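# Push the small wooden box's drawer shut

## Task

Close the drawer of the little wooden box so that it stays shut by itself, with the box still standing upright on the table. Afterwards release everything and pull both hands away; a drawer that is closed only while the robot holds it does not count.

## Robot and tools

Robot: two arms, left_arm and right_arm, mounted on opposite sides of a table. left_arm's base is on the +y side. The names are labels, not image sides. Each arm carries the same five-finger right hand, so hand axes and numbers mean the same on both.

Scene frame: origin on the table top halfway between the arm bases, z up, table surface at z = 0. Results report each hand point's position in metres, orientation as a wxyz quaternion, and linear (m/s) and angular (rad/s) velocity. Reported positions can be slightly off, more at long reach.

Hand point: a spot 0.05 m in front of the palm, where index pad and thumb tip meet in a pinch. Its own axes: +z runs along the straightened fingers (they extend 0.06 to 0.07 m past it), +y points out of the palm, +x runs across the palm toward the little finger. A rigid wrist bracket on the little-finger side protrudes 0.03 m beyond the point along +y and 0.11 m across, and can collide with things.

Row layout (shared by execute_actions and move): 28 numbers, each in [-1, 1], always for both arms. Order: left dx, dy, dz, rx, ry, rz, then left hand little, ring, middle, index, thumb_bend, thumb_turn, force_limit, speed; then the same 14 for right. The first six per arm are an offset, not a pose: a displacement from the hand point's measured pose when the action began (for a call's first action, the last pose any result reported), expressed in the hand point's own axes. 1.0 equals 0.6 m of travel or 180 degrees; rx, ry, rz form a single rotation vector. Zeros mean stay put. The eight hand numbers are absolute targets: for the four fingers and thumb_bend, +1 straight and -1 fully curled; thumb_turn +1 beside the palm, -1 across in front of it. A pinch is roughly index -0.22, thumb_bend -0.75, thumb_turn -0.57. force_limit maps -1..+1 to about 0..10 N at the fingertip (0..15 N for both thumb motors) and only stops closing motion. speed maps -1..+1 to near zero..full, where full sweeps a finger's range in 0.6 s; use -0.9 or lower for a gentle close. No value means unchanged: to keep a hand as is, resend its previous eight numbers, or, before any were sent, its hand_measured six plus hand_force_limit and hand_speed.

execute_actions(actions): a list of actions; each action is a list of at most 15 rows, one row per 1/30 s step. If fewer than 15 rows, the last row repeats to fill 15 steps. Every row in an action is measured from that action's starting pose, not from the prior row. Per step the commanded pose is clipped to 100 mm and 16 degrees from the measured one, so large offsets need several actions. An empty list just returns state and images.

move(target, speed, stop_force, blocking): target is one 28-number row; its offsets count from the pose in the latest result showing one. Each hand point travels in a straight line; both paths finish together, lasting 0.5 to 10 s (cut off at 10 s). speed is top speed in m/s, 0.002 to 0.5, default 0.25 (rotation limited to twice that in rad/s). stop_force, 9 to 40 N for both arms, ends an arm's path when its wrist sensor feels that much extra push against the motion; the hand then backs to its spot two steps earlier and holds. Not allowed in the first 0.2 s of a scene or with blocking=false, unreliable if the hand rotates, and should be omitted when moving away from something being pressed. Pair it with a very low speed, since impacts still peak high. blocking=false returns after 0.5 s while motion continues; then use wait or stop before new commands. The result adds a move: line: done, off_target, moving, held, fault or contact per arm; limits=paced means a target was clipped, limits=held means a check blocked steps.

wait(seconds): 0 to 10, arms keep their last command. stop(): brakes a running move. zoom_image(camera, region): camera cam_left_wrist or cam_right_wrist, region [x0, y0, x1, y1] in pixels, at most 504 by 504. show_instructions(): shows the reference images. finished_scene(scene): ends the current scene by its number, irreversibly; do it only once the drawer is shut and hands are clear.

Results also include hand_measured, hand_stopped_by (moving, target, force, stalled, fault), hand_load_n (positive pushes a finger open; near zero means no grip), hand_force_limit, hand_speed, Hand target lines, joint positions and torques, Wrist force and Wrist torque in the end effector's axes (saturating near 50 N, few N offset), per-step positions with HELD marks, 'pose unreachable' lines when the clearance check altered a command, and MOTOR HOT warnings. Cameras: two 616x616 fisheye wrist views, calibration given per camera.

Cautions: the arms are stiff, so commanding even slightly past a firm contact can trip a fault. A joint torque over its limit (138 N m big joints, 25.7 N m wrist) or any external force of 150 N halts that arm for 10 s. Push the drawer slowly and gently so the box neither slides, tips, nor leaves the table; brace the box if needed, but release it at the end. Never let the two arms strike or squeeze each other, any part included. Prolonged holding heats motors; at 85 °C an arm brakes for a long time. Loose objects may get nudged occasionally, so check the drawer is still closed before finishing.

Each tool is called by a JSON object that holds its "method" and its "body", one argument or row to a line.

Reference images:

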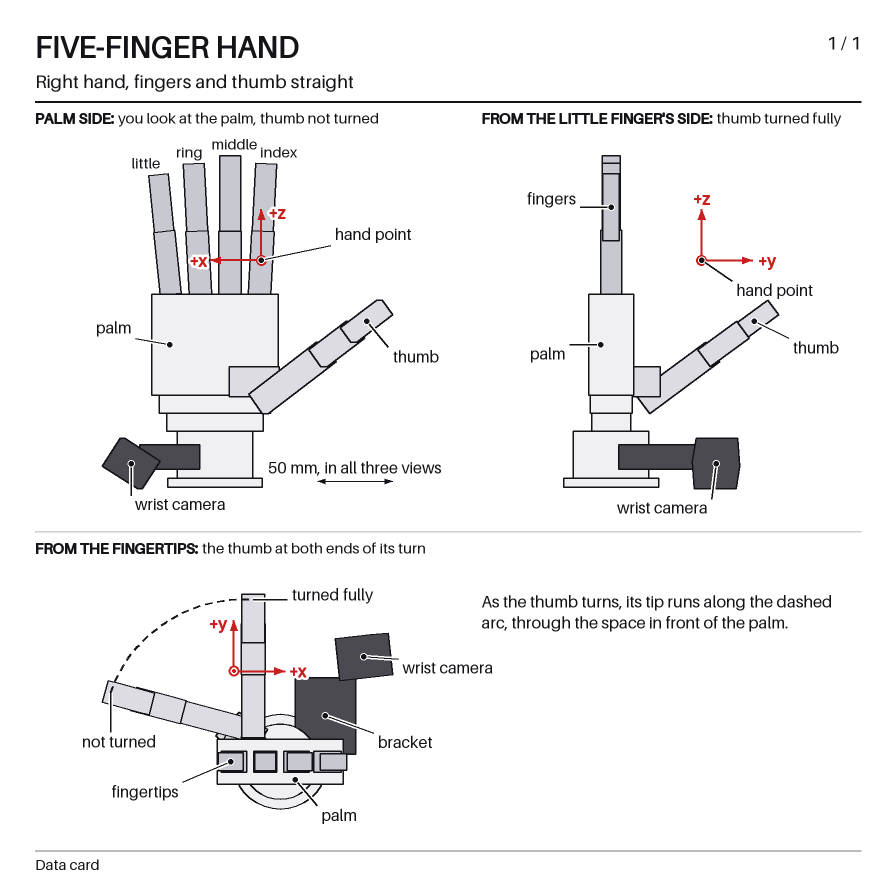

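## Session

I'll start by looking at the current state of the scene.

{"method": "execute_actions", "body": {
  "actions": []
}}

Scene clock: 0.00 s.
left_arm: end_effector_position=(+0.2983, +0.4671, +0.4799) hand_measured=(+1.000, +1.000, +1.000, +1.000, +1.000, +1.000) hand_load_n=(+0.0, +0.0, +0.0, +0.0, +0.0, +0.0) hand_stopped_by=(target, target, target, target, target, target) hand_force_limit=0.00 hand_speed=-0.80 end_effector_quat_wxyz=(+0.015, +0.340, +0.940, -0.003) end_effector_velocity=(+0.000, -0.000, -0.000) end_effector_angular_velocity=(+0.001, +0.001, -0.000) | right_arm: end_effector_position=(+0.1778, -0.2650, +0.4877) hand_measured=(+1.000, +1.000, +1.000, +1.000, +1.000, +1.000) hand_load_n=(+0.0, +0.0, +0.0, +0.0, +0.0, +0.0) hand_stopped_by=(target, target, target, target, target, target) hand_force_limit=0.00 hand_speed=-0.80 end_effector_quat_wxyz=(+0.034, -0.328, +0.944, +0.014) end_effector_velocity=(-0.000, +0.000, +0.000) end_effector_angular_velocity=(+0.000, -0.000, +0.002)
Joint positions: left_arm=[ 0.543 -1.742  1.349  1.937  1.556 -1.896] | right_arm=[-1.209 -1.739  1.319  1.924  1.544 -1.904]
Joint velocities: left_arm=[0.    0.001 0.001 0.    0.    0.001] | right_arm=[ 0.002  0.    -0.001  0.    -0.    -0.   ]
Joint torques (N m, as the arm reports them, + toward a larger angle): no reading
Motor temperatures (°C, as the motors report them): left_arm=[29 27 27 36 32 34] | right_arm=[30 26 27 35 39 38]
Wrist force (N, on the end effector, along its own x y z axes, offset not removed): no reading
Wrist torque (N m, same axes, about the end effector's origin, offset not removed): no reading
Hand target (left_arm): +0.298, +0.467, +0.480; +0.015, +0.340, +0.940, -0.003
Hand target (right_arm): +0.178, -0.265, +0.488; +0.034, -0.328, +0.944, +0.014

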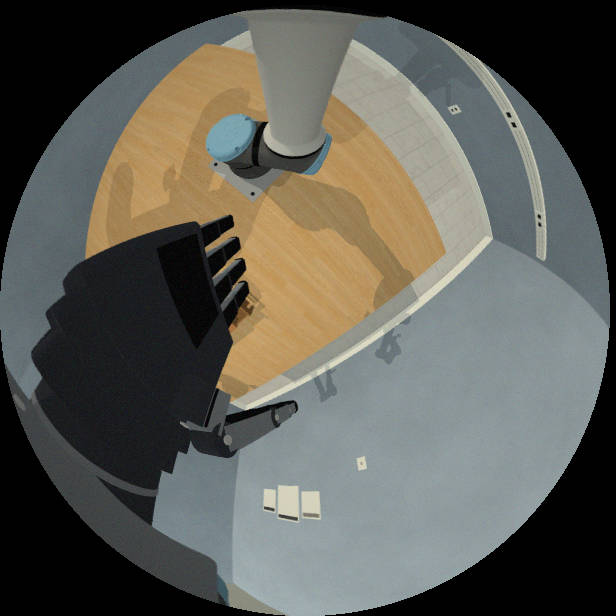

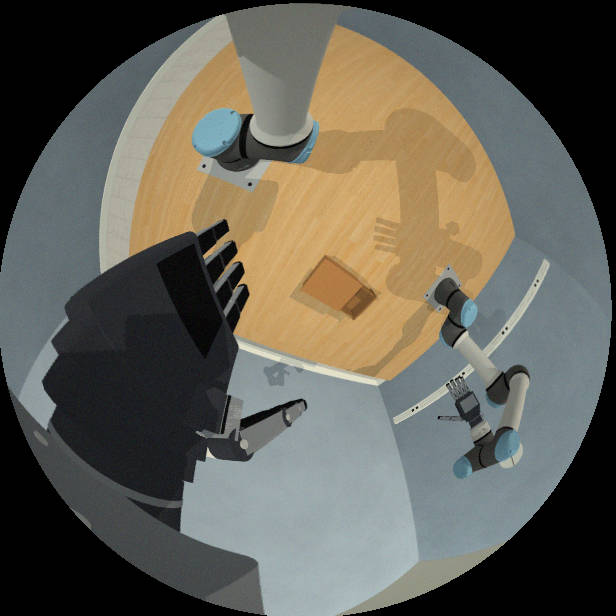

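{"method": "zoom_image", "body": {
  "camera": "cam_right_wrist",
  "region": [270, 230, 410, 340]
}}

{"method": "zoom_image", "body": {
  "camera": "cam_left_wrist",
  "region": [190, 260, 310, 360]
}}

Region (270, 230, 410, 340) of cam_right_wrist's 616x616 image, scaled by 3.600, with more detail than that image has; it fills the top 396 rows of this view, and the rest is white.

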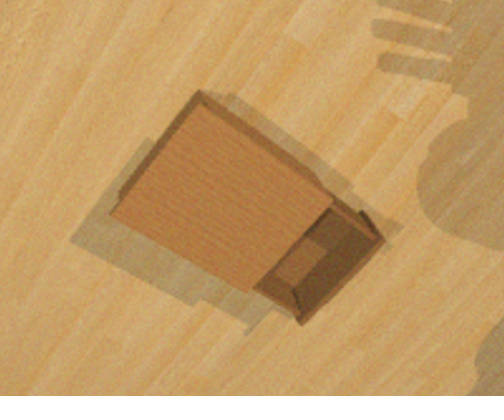

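Region (190, 260, 310, 360) of cam_left_wrist's 616x616 image, scaled by 4.200, with more detail than that image has.

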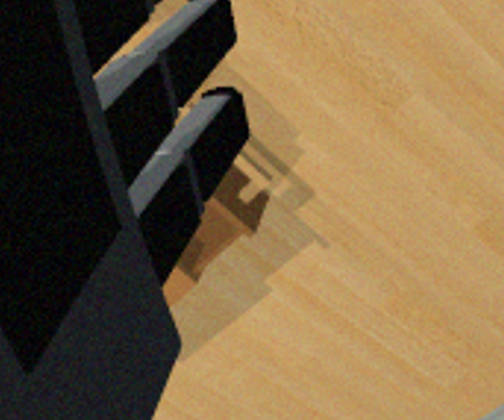

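{"method": "zoom_image", "body": {
  "camera": "cam_right_wrist",
  "region": [290, 245, 390, 330]
}}

Region (290, 245, 390, 330) of cam_right_wrist's 616x616 image, scaled by 5.040, with more detail than that image has; it fills the top 428 rows of this view, and the rest is white.

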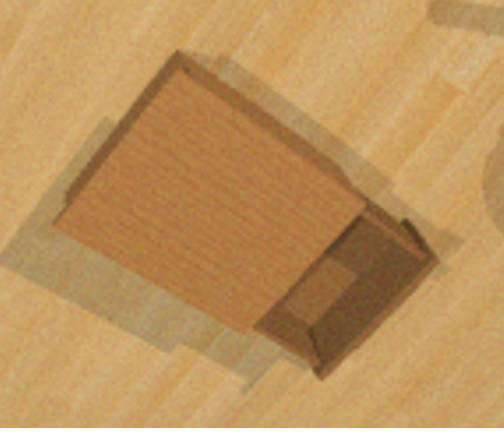

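{"method": "move", "body": {
  "target": [-0.2874, -0.3923, 0.6204, -0.0208, -0.1028, 0.7966, 1, 1, 1, 1, 1, 1, 0.0, -0.8, -0.2858, 0.0361, 0.6491, -0.0695, -0.0093, 0.2380, 1, 1, 1, 1, 1, 1, 0.0, -0.8],
  "speed": 0.5
}}

Scene clock: 24.67 s.
left_arm: end_effector_position=(+0.2901, +0.1705, +0.1118) hand_measured=(+1.000, +1.000, +1.000, +1.000, +1.000, +1.000) hand_load_n=(+0.0, +0.0, +0.0, +0.0, +0.0, +0.0) hand_stopped_by=(target, target, target, target, target, target) hand_force_limit=0.00 hand_speed=-0.80 end_effector_quat_wxyz=(+0.130, +0.991, -0.036, -0.005) end_effector_velocity=(+0.000, -0.002, -0.002) end_effector_angular_velocity=(+0.001, +0.002, -0.015) | right_arm: end_effector_position=(+0.3194, -0.1246, +0.1119) hand_measured=(+1.000, +1.000, +1.000, +1.000, +1.000, +1.000) hand_load_n=(+0.0, +0.0, +0.0, +0.0, +0.0, +0.0) hand_stopped_by=(target, target, target, target, target, target) hand_force_limit=0.00 hand_speed=-0.80 end_effector_quat_wxyz=(+0.005, +0.037, +0.991, +0.130) end_effector_velocity=(+0.001, +0.001, -0.001) end_effector_angular_velocity=(+0.002, -0.003, -0.002)
Joint positions: left_arm=[ 0.556 -1.238  1.789  0.808  1.725  0.621] | right_arm=[-1.03  -1.289  1.878  0.835  1.354 -0.966]
Joint velocities: left_arm=[ 0.002  0.011 -0.008  0.002  0.004  0.017] | right_arm=[ 0.002  0.004 -0.002 -0.006  0.     0.004]
Joint torques (N m, as the arm reports them, + toward a larger angle): left_arm=[ 10.65 -23.5  -26.7    2.92   3.14   1.61] | right_arm=[  9.09 -18.34 -23.03  -0.68  -3.58   2.3 ]
Motor temperatures (°C, as the motors report them): left_arm=[29 27 27 36 32 34] | right_arm=[30 26 27 35 39 38]
Wrist force (N, on the end effector, along its own x y z axes, offset not removed): left_arm=[-0.6 1.5 0.1] | right_arm=[2.7 -2.4 3.7]
Wrist torque (N m, same axes, about the end effector's origin, offset not removed): left_arm=[0.34 0.17 -0.17] | right_arm=[-0.54 -0.48 0.25]
Hand target (left_arm): +0.290, +0.170, +0.112; +0.130, +0.991, -0.037, -0.005
Hand target (right_arm): +0.320, -0.124, +0.112; +0.005, +0.037, +0.991, +0.130
Off the commanded pose (left_arm): 0.000 m, 0 deg.
Off the commanded pose (right_arm): 0.001 m, 0 deg.
move: done
camera_calibration (this result's frames):
cam_left_wrist: T_world_to_cam=[[-0.130447, -0.956917, 0.259408, 0.167027], [-0.829851, 0.248553, 0.49957, 0.146231], [-0.542523, -0.150102, -0.826521, 0.403079], [0, 0, 0, 1]] pos_world=[0.361817, 0.183988, 0.216773]
cam_right_wrist: T_world_to_cam=[[0.199827, 0.928489, 0.313013, 0.0156616], [0.814411, -0.335009, 0.473817, -0.354458], [0.544796, 0.16024, -0.823116, 0.0699937], [0, 0, 0, 1]] pos_world=[0.247412, -0.144504, 0.220659]

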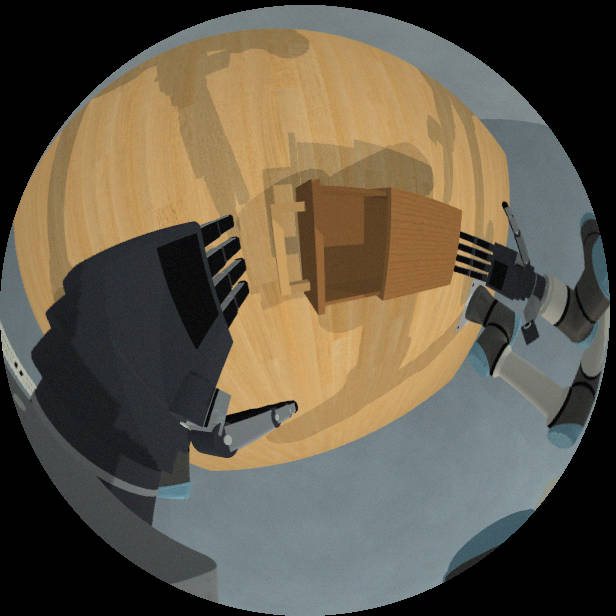

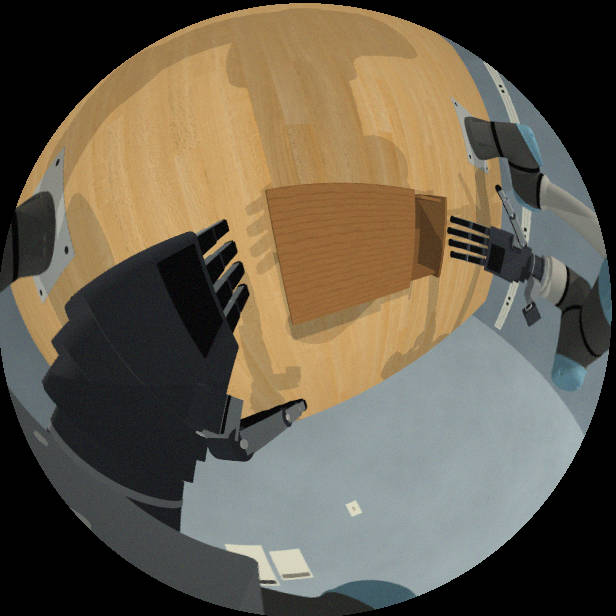

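{"method": "zoom_image", "body": {
  "camera": "cam_left_wrist",
  "region": [190, 160, 410, 340]
}}

{"method": "zoom_image", "body": {
  "camera": "cam_right_wrist",
  "region": [190, 160, 410, 340]
}}

Region (190, 160, 410, 340) of cam_left_wrist's 616x616 image, scaled by 2.291, with more detail than that image has; it fills the top 412 rows of this view, and the rest is white.

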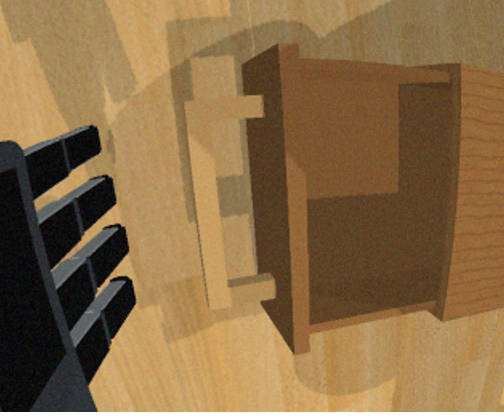

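Region (190, 160, 410, 340) of cam_right_wrist's 616x616 image, scaled by 2.291, with more detail than that image has; it fills the top 412 rows of this view, and the rest is white.

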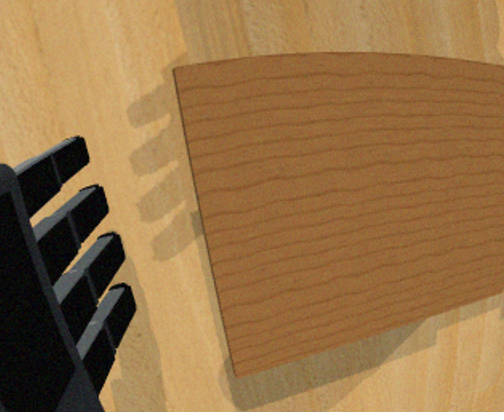

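{"method": "move", "body": {
  "target": [0.0042, 0.0457, 0.0447, 0, 0, -0.006, 1, 1, 1, 1, 1, 1, 0.0, -0.8, -0.0119, 0.0694, 0.0391, 0.0556, 0, -0.005, 1, 1, 1, 1, 1, 1, 0.0, -0.8],
  "speed": 0.12
}}

Scene clock: 36.27 s.
left_arm: end_effector_position=(+0.2901, +0.1372, +0.0930) hand_measured=(+1.000, +1.000, +1.000, +1.000, +1.000, +1.000) hand_load_n=(+0.0, +0.0, +0.0, +0.0, +0.0, +0.0) hand_stopped_by=(target, target, target, target, target, target) hand_force_limit=0.00 hand_speed=-0.80 end_effector_quat_wxyz=(+0.130, +0.991, -0.027, -0.006) end_effector_velocity=(-0.000, -0.001, -0.001) end_effector_angular_velocity=(+0.000, +0.001, +0.001) | right_arm: end_effector_position=(+0.3299, -0.0793, +0.0998) hand_measured=(+1.000, +1.000, +1.000, +1.000, +1.000, +1.000) hand_load_n=(+0.0, +0.0, +0.0, +0.0, +0.0, +0.0) hand_stopped_by=(target, target, target, target, target, target) hand_force_limit=0.00 hand_speed=-0.80 end_effector_quat_wxyz=(+0.002, +0.030, +0.999, +0.044) end_effector_velocity=(+0.001, +0.002, -0.000) end_effector_angular_velocity=(-0.011, +0.001, -0.000)
Joint positions: left_arm=[ 0.51  -1.172  1.747  0.777  1.715  0.557] | right_arm=[-0.867 -1.117  1.636  0.991  1.507 -0.833]
Joint velocities: left_arm=[-0.002  0.003 -0.001 -0.002 -0.    -0.004] | right_arm=[ 0.007  0.011 -0.016  0.012  0.008  0.006]
Joint torques (N m, as the arm reports them, + toward a larger angle): left_arm=[-11.6  -24.2  -28.87   0.4   -2.32  -1.71] | right_arm=[  9.62 -23.71 -24.32   5.1    2.3    2.  ]
Motor temperatures (°C, as the motors report them): left_arm=[29 27 27 36 32 34] | right_arm=[30 26 27 35 39 38]
Wrist force (N, on the end effector, along its own x y z axes, offset not removed): left_arm=[-1.5 2.1 -0.4] | right_arm=[0.6 -0.7 3.6]
Wrist torque (N m, same axes, about the end effector's origin, offset not removed): left_arm=[0.41 0.41 -0.17] | right_arm=[-0.33 -0.27 0.13]
Hand target (left_arm): +0.290, +0.137, +0.093; +0.130, +0.991, -0.027, -0.006
Hand target (right_arm): +0.330, -0.079, +0.100; +0.002, +0.030, +0.999, +0.043
Off the commanded pose (left_arm): 0.000 m, 0 deg.
Off the commanded pose (right_arm): 0.000 m, 0 deg.
move: done
camera_calibration (this result's frames):
cam_left_wrist: T_world_to_cam=[[-0.111859, -0.959184, 0.259717, 0.134922], [-0.831761, 0.233383, 0.503692, 0.166176], [-0.543747, -0.15968, -0.823919, 0.384056], [0, 0, 0, 1]] pos_world=[0.362141, 0.151958, 0.197688]
cam_right_wrist: T_world_to_cam=[[0.187497, 0.97128, 0.146494, -0.000622963], [0.823431, -0.236733, 0.515673, -0.341499], [0.535542, 0.0239402, -0.844169, 0.0414597], [0, 0, 0, 1]] pos_world=[0.259114, -0.0812314, 0.211192]

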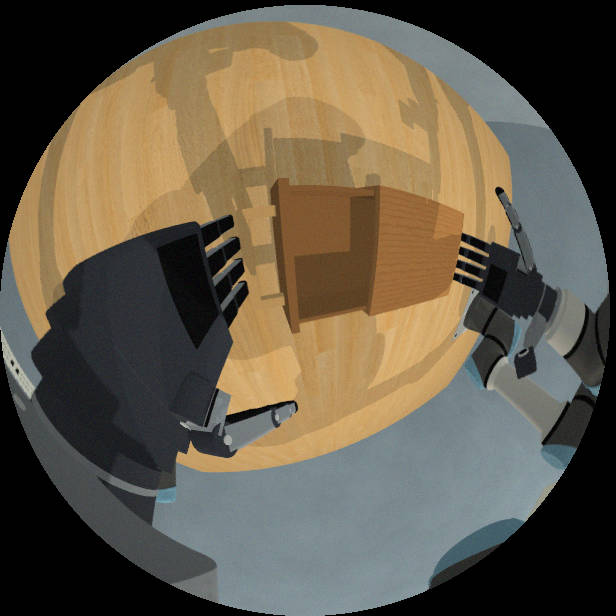

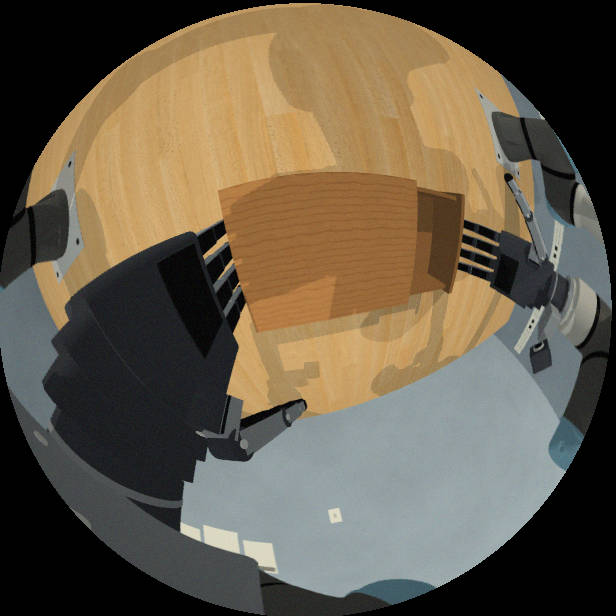

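{"method": "zoom_image", "body": {
  "camera": "cam_left_wrist",
  "region": [190, 165, 390, 345]
}}

{"method": "zoom_image", "body": {
  "camera": "cam_right_wrist",
  "region": [180, 170, 330, 345]
}}

Region (190, 165, 390, 345) of cam_left_wrist's 616x616 image, scaled by 2.520, with more detail than that image has; it fills the top 454 rows of this view, and the rest is white.

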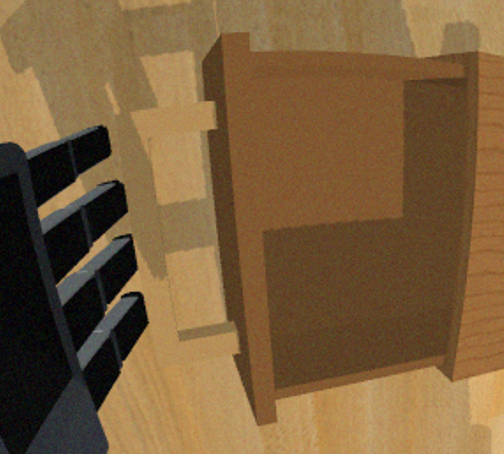

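Region (180, 170, 330, 345) of cam_right_wrist's 616x616 image, scaled by 2.880, with more detail than that image has; it fills the left 432 columns of this view, and the rest is white.

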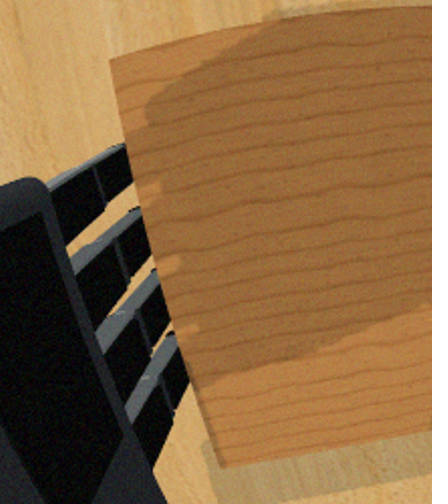

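{"method": "move", "body": {
  "target": [0, 0.1224, 0.0327, 0, 0, 0, 1, 1, 1, 1, 1, 1, 0.0, -0.8, 0, 0, 0, 0, 0, 0, 1, 1, 1, 1, 1, 1, 0.0, -0.8],
  "speed": 0.06,
  "stop_force": 15
}}

Scene clock: 40.50 s.
left_arm: end_effector_position=(+0.2860, +0.0617, +0.0930) hand_measured=(+1.000, +1.000, +1.000, +1.000, +1.000, +1.000) hand_load_n=(+0.0, +0.0, +0.0, +0.5, +0.0, +0.0) hand_stopped_by=(target, target, target, target, target, target) hand_force_limit=0.00 hand_speed=-0.80 end_effector_quat_wxyz=(+0.130, +0.991, -0.027, -0.006) end_effector_velocity=(-0.000, -0.003, +0.000) end_effector_angular_velocity=(-0.000, +0.000, -0.000) | right_arm: end_effector_position=(+0.3299, -0.0793, +0.0998) hand_measured=(+1.000, +1.000, +1.000, +1.000, +1.000, +1.000) hand_load_n=(+0.0, +0.0, +0.0, +0.5, +0.0, +0.0) hand_stopped_by=(target, target, target, target, target, target) hand_force_limit=0.00 hand_speed=-0.80 end_effector_quat_wxyz=(+0.002, +0.030, +0.999, +0.044) end_effector_velocity=(-0.000, -0.000, +0.000) end_effector_angular_velocity=(+0.000, +0.000, -0.001)
Joint positions: left_arm=[ 0.42  -1.066  1.579  0.827  1.695  0.468] | right_arm=[-0.867 -1.117  1.636  0.991  1.507 -0.833]
Joint velocities: left_arm=[-0.003  0.005 -0.008  0.003 -0.    -0.003] | right_arm=[ 0.    -0.     0.     0.    -0.     0.001]
Joint torques (N m, as the arm reports them, + toward a larger angle): left_arm=[-11.58 -32.13 -33.     1.3   -2.08  -2.06] | right_arm=[ -8.35 -41.94  -3.25  -1.42  -4.95  -2.42]
Motor temperatures (°C, as the motors report them): left_arm=[29 27 27 36 32 34] | right_arm=[30 26 27 35 39 38]
Wrist force (N, on the end effector, along its own x y z axes, offset not removed): left_arm=[-1.6 -4.3 -2.4] | right_arm=[-0.6 -6.3 0.4]
Wrist torque (N m, same axes, about the end effector's origin, offset not removed): left_arm=[0.72 -0.03 -0.16] | right_arm=[0.23 -0.35 0.10]
Hand target (left_arm): +0.286, +0.061, +0.093; +0.130, +0.991, -0.027, -0.006
Hand target (right_arm): +0.330, -0.079, +0.100; +0.002, +0.030, +0.999, +0.044
Off the commanded pose (left_arm): 0.000 m, 0 deg.
Off the commanded pose (right_arm): 0.000 m, 0 deg.
move: done
camera_calibration (this result's frames):
cam_left_wrist: T_world_to_cam=[[-0.111829, -0.959155, 0.259838, 0.0619393], [-0.831717, 0.233436, 0.50374, 0.180356], [-0.54382, -0.159779, -0.823851, 0.369716], [0, 0, 0, 1]] pos_world=[0.357991, 0.0763806, 0.197644]
cam_right_wrist: T_world_to_cam=[[0.187501, 0.971281, 0.146483, -0.000622324], [0.823431, -0.236731, 0.515674, -0.3415], [0.535541, 0.0239293, -0.84417, 0.0414577], [0, 0, 0, 1]] pos_world=[0.259116, -0.0812311, 0.211191]

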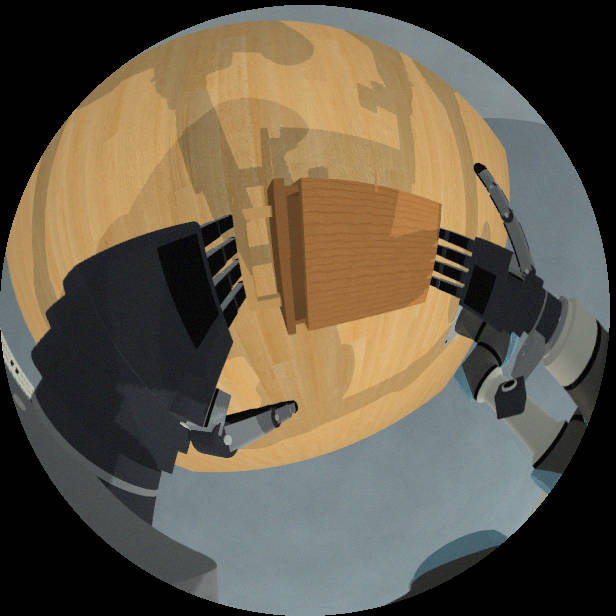

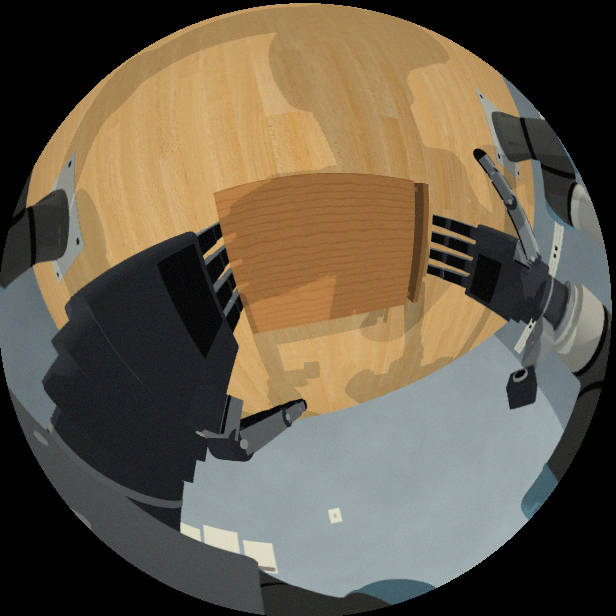

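{"method": "zoom_image", "body": {
  "camera": "cam_left_wrist",
  "region": [220, 165, 340, 345]
}}

Region (220, 165, 340, 345) of cam_left_wrist's 616x616 image, scaled by 2.800, with more detail than that image has.

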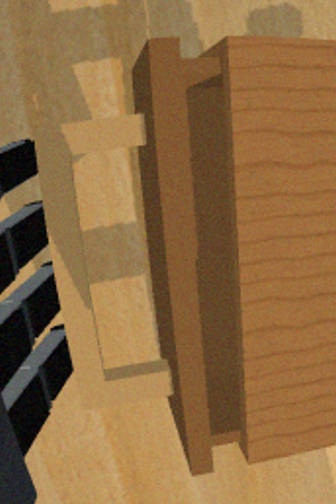

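{"method": "move", "body": {
  "target": [0, 0.02255, 0.00602, 0, 0, 0, 1, 1, 1, 1, 1, 1, 0.0, -0.8, 0, 0, 0, 0, 0, 0, 1, 1, 1, 1, 1, 1, 0.0, -0.8],
  "speed": 0.012,
  "stop_force": 10
}}

Scene clock: 43.60 s.
left_arm: end_effector_position=(+0.2852, +0.0483, +0.0931) hand_measured=(+1.000, +1.000, +1.000, +1.000, +1.000, +1.000) hand_load_n=(+0.0, +0.0, +0.5, +1.5, +0.0, +0.0) hand_stopped_by=(target, target, target, target, target, target) hand_force_limit=0.00 hand_speed=-0.80 end_effector_quat_wxyz=(+0.130, +0.991, -0.027, -0.006) end_effector_velocity=(+0.000, +0.002, -0.001) end_effector_angular_velocity=(-0.001, -0.000, -0.000) | right_arm: end_effector_position=(+0.3300, -0.0793, +0.0998) hand_measured=(+1.000, +1.000, +1.000, +1.000, +1.000, +1.000) hand_load_n=(+0.0, +0.0, +0.5, +1.0, +0.0, +0.0) hand_stopped_by=(target, target, target, target, target, target) hand_force_limit=0.00 hand_speed=-0.80 end_effector_quat_wxyz=(+0.002, +0.030, +0.999, +0.044) end_effector_velocity=(-0.000, -0.000, +0.000) end_effector_angular_velocity=(+0.000, +0.000, +0.000)
Joint positions: left_arm=[ 0.407 -1.045  1.545  0.839  1.692  0.455] | right_arm=[-0.867 -1.117  1.636  0.991  1.507 -0.833]
Joint velocities: left_arm=[ 0.002 -0.002  0.005 -0.003  0.001  0.002] | right_arm=[ 0.    -0.001  0.     0.001 -0.    -0.   ]
Joint torques (N m, as the arm reports them, + toward a larger angle): left_arm=[  8.18 -44.12 -12.21  -5.26  -0.15   1.29] | right_arm=[ -2.5  -39.04  -6.35  -0.72  -4.31  -2.11]
Motor temperatures (°C, as the motors report them): left_arm=[29 27 27 36 32 34] | right_arm=[30 26 27 35 39 38]
Wrist force (N, on the end effector, along its own x y z axes, offset not removed): left_arm=[-4.5 -15.7 -9.3] | right_arm=[-4.6 -20.4 -2.1]
Wrist torque (N m, same axes, about the end effector's origin, offset not removed): left_arm=[1.77 0.04 -0.34] | right_arm=[0.38 -0.29 -0.30]
Hand target (left_arm): +0.285, +0.049, +0.093; +0.130, +0.991, -0.027, -0.006
Hand target (right_arm): +0.330, -0.079, +0.100; +0.002, +0.030, +0.999, +0.044
Off the commanded pose (left_arm): 0.001 m, 0 deg.
Off the commanded pose (right_arm): 0.000 m, 0 deg.
move: contact (left_arm)
camera_calibration (this result's frames):
cam_left_wrist: T_world_to_cam=[[-0.111739, -0.959194, 0.259735, 0.0489955], [-0.831727, 0.233307, 0.503784, 0.182837], [-0.543824, -0.159736, -0.823856, 0.367224], [0, 0, 0, 1]] pos_world=[0.357251, 0.0629978, 0.197704]
cam_right_wrist: T_world_to_cam=[[0.187559, 0.97127, 0.146479, -0.000623424], [0.823424, -0.236777, 0.515663, -0.341519], [0.535531, 0.0238972, -0.844177, 0.0414448], [0, 0, 0, 1]] pos_world=[0.259137, -0.0812487, 0.211187]

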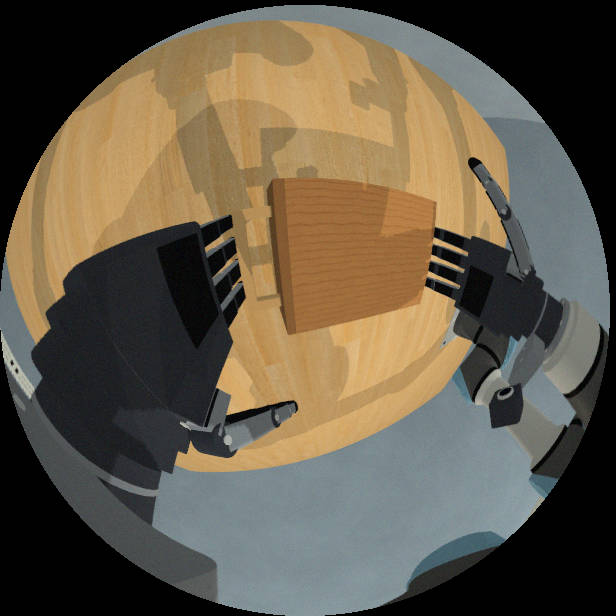

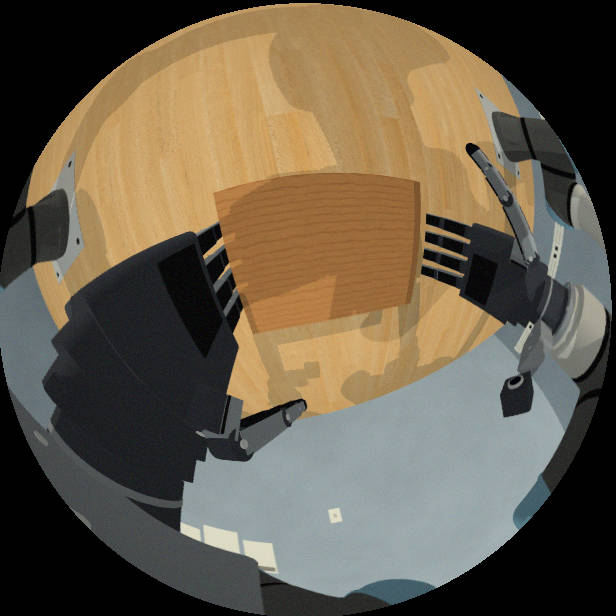

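{"method": "move", "body": {
  "target": [-0.0148, -0.1896, -0.2576, 0, 0, 0, 1, 1, 1, 1, 1, 1, 0.0, -0.8, -0.0153, -0.2310, -0.2212, 0, 0, 0, 1, 1, 1, 1, 1, 1, 0.0, -0.8],
  "speed": 0.3
}}

Scene clock: 45.73 s.
left_arm: end_effector_position=(+0.2851, +0.1980, +0.2130) hand_measured=(+1.000, +1.000, +1.000, +1.000, +1.000, +1.000) hand_load_n=(+0.0, +0.0, +0.0, +0.0, +0.0, +0.0) hand_stopped_by=(target, target, target, target, target, target) hand_force_limit=0.00 hand_speed=-0.80 end_effector_quat_wxyz=(+0.130, +0.991, -0.027, -0.006) end_effector_velocity=(+0.000, +0.002, +0.002) end_effector_angular_velocity=(-0.001, -0.001, -0.002) | right_arm: end_effector_position=(+0.3300, -0.2287, +0.2199) hand_measured=(+1.000, +1.000, +1.000, +1.000, +1.000, +1.000) hand_load_n=(+0.0, +0.0, +0.0, +0.0, +0.0, +0.0) hand_stopped_by=(target, target, target, target, target, target) hand_force_limit=0.00 hand_speed=-0.80 end_effector_quat_wxyz=(+0.003, +0.030, +0.999, +0.044) end_effector_velocity=(+0.000, -0.003, +0.002) end_effector_angular_velocity=(+0.001, +0.000, -0.000)
Joint positions: left_arm=[ 0.585 -1.389  1.702  1.05   1.731  0.63 ] | right_arm=[-1.226 -1.495  1.803  1.228  1.491 -1.193]
Joint velocities: left_arm=[ 0.003 -0.003 -0.001  0.004  0.001  0.005] | right_arm=[-0.009 -0.006  0.001  0.005 -0.001 -0.009]
Joint torques (N m, as the arm reports them, + toward a larger angle): left_arm=[  9.8  -32.04  -5.03   2.73   3.16   1.24] | right_arm=[ -9.66 -27.47  -5.15   5.53  -3.36  -2.02]
Motor temperatures (°C, as the motors report them): left_arm=[29 27 27 36 32 34] | right_arm=[30 26 27 35 39 38]
Wrist force (N, on the end effector, along its own x y z axes, offset not removed): left_arm=[-0.7 1.0 -0.1] | right_arm=[0.6 -0.9 1.9]
Wrist torque (N m, same axes, about the end effector's origin, offset not removed): left_arm=[0.26 0.21 -0.12] | right_arm=[-0.34 -0.17 0.10]
Hand target (left_arm): +0.285, +0.198, +0.213; +0.130, +0.991, -0.027, -0.006
Hand target (right_arm): +0.330, -0.229, +0.220; +0.003, +0.030, +0.999, +0.044
Off the commanded pose (left_arm): 0.000 m, 0 deg.
Off the commanded pose (right_arm): 0.001 m, 0 deg.
move: done
camera_calibration (this result's frames):
cam_left_wrist: T_world_to_cam=[[-0.111777, -0.959238, 0.259555, 0.161554], [-0.831836, 0.233211, 0.503648, 0.0874844], [-0.543649, -0.159611, -0.823996, 0.489872], [0, 0, 0, 1]] pos_world=[0.357149, 0.212756, 0.317659]
cam_right_wrist: T_world_to_cam=[[0.187619, 0.971283, 0.146319, 0.126834], [0.822937, -0.236763, 0.516447, -0.438801], [0.536259, 0.0235162, -0.843726, 0.145983], [0, 0, 0, 1]] pos_world=[0.259025, -0.230516, 0.331229]

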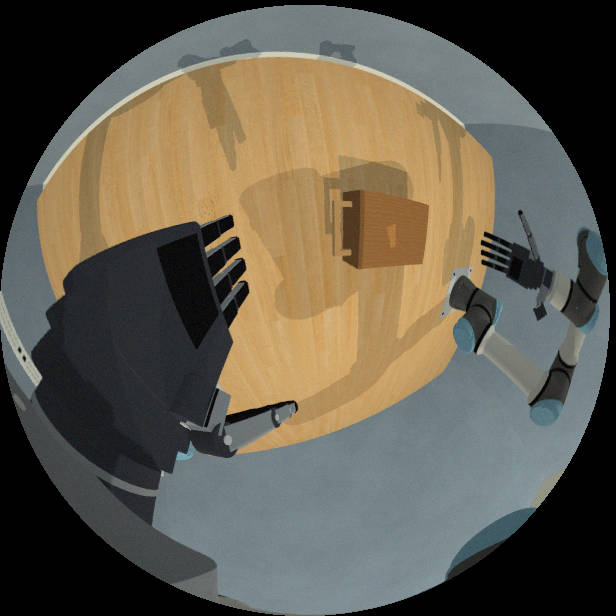

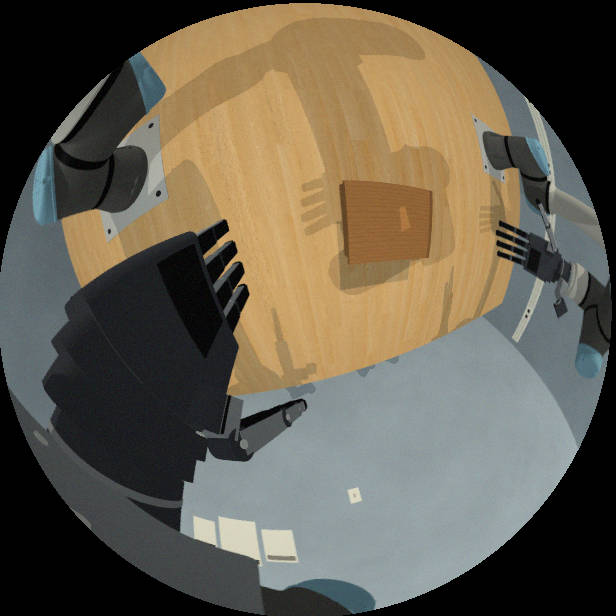

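{"method": "zoom_image", "body": {
  "camera": "cam_left_wrist",
  "region": [320, 175, 440, 280]
}}

{"method": "zoom_image", "body": {
  "camera": "cam_right_wrist",
  "region": [325, 170, 445, 275]
}}

Region (320, 175, 440, 280) of cam_left_wrist's 616x616 image, scaled by 4.200, with more detail than that image has; it fills the top 441 rows of this view, and the rest is white.

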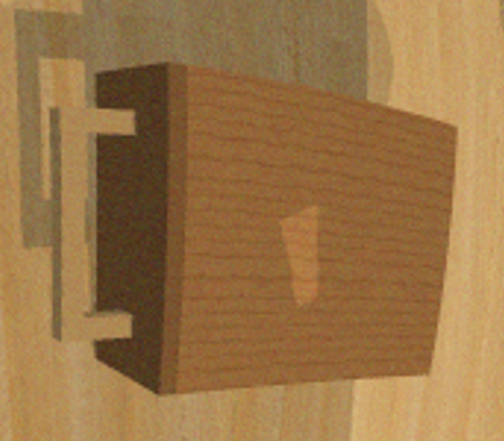

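Region (325, 170, 445, 275) of cam_right_wrist's 616x616 image, scaled by 4.200, with more detail than that image has; it fills the top 441 rows of this view, and the rest is white.

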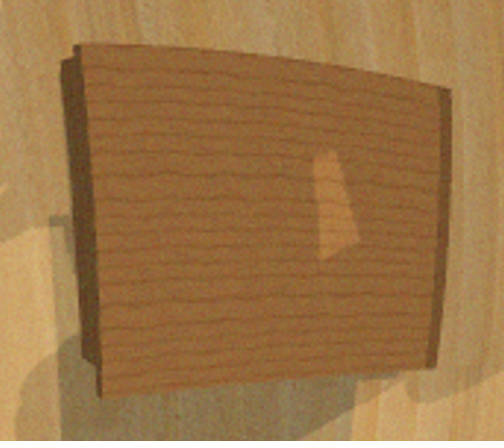

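The drawer is flush with the box, the box is upright, and both hands are clear, so I'm ending scene 1.

{"method": "finished_scene", "body": {
  "scene": 1
}}

The scene is finished: the task was done.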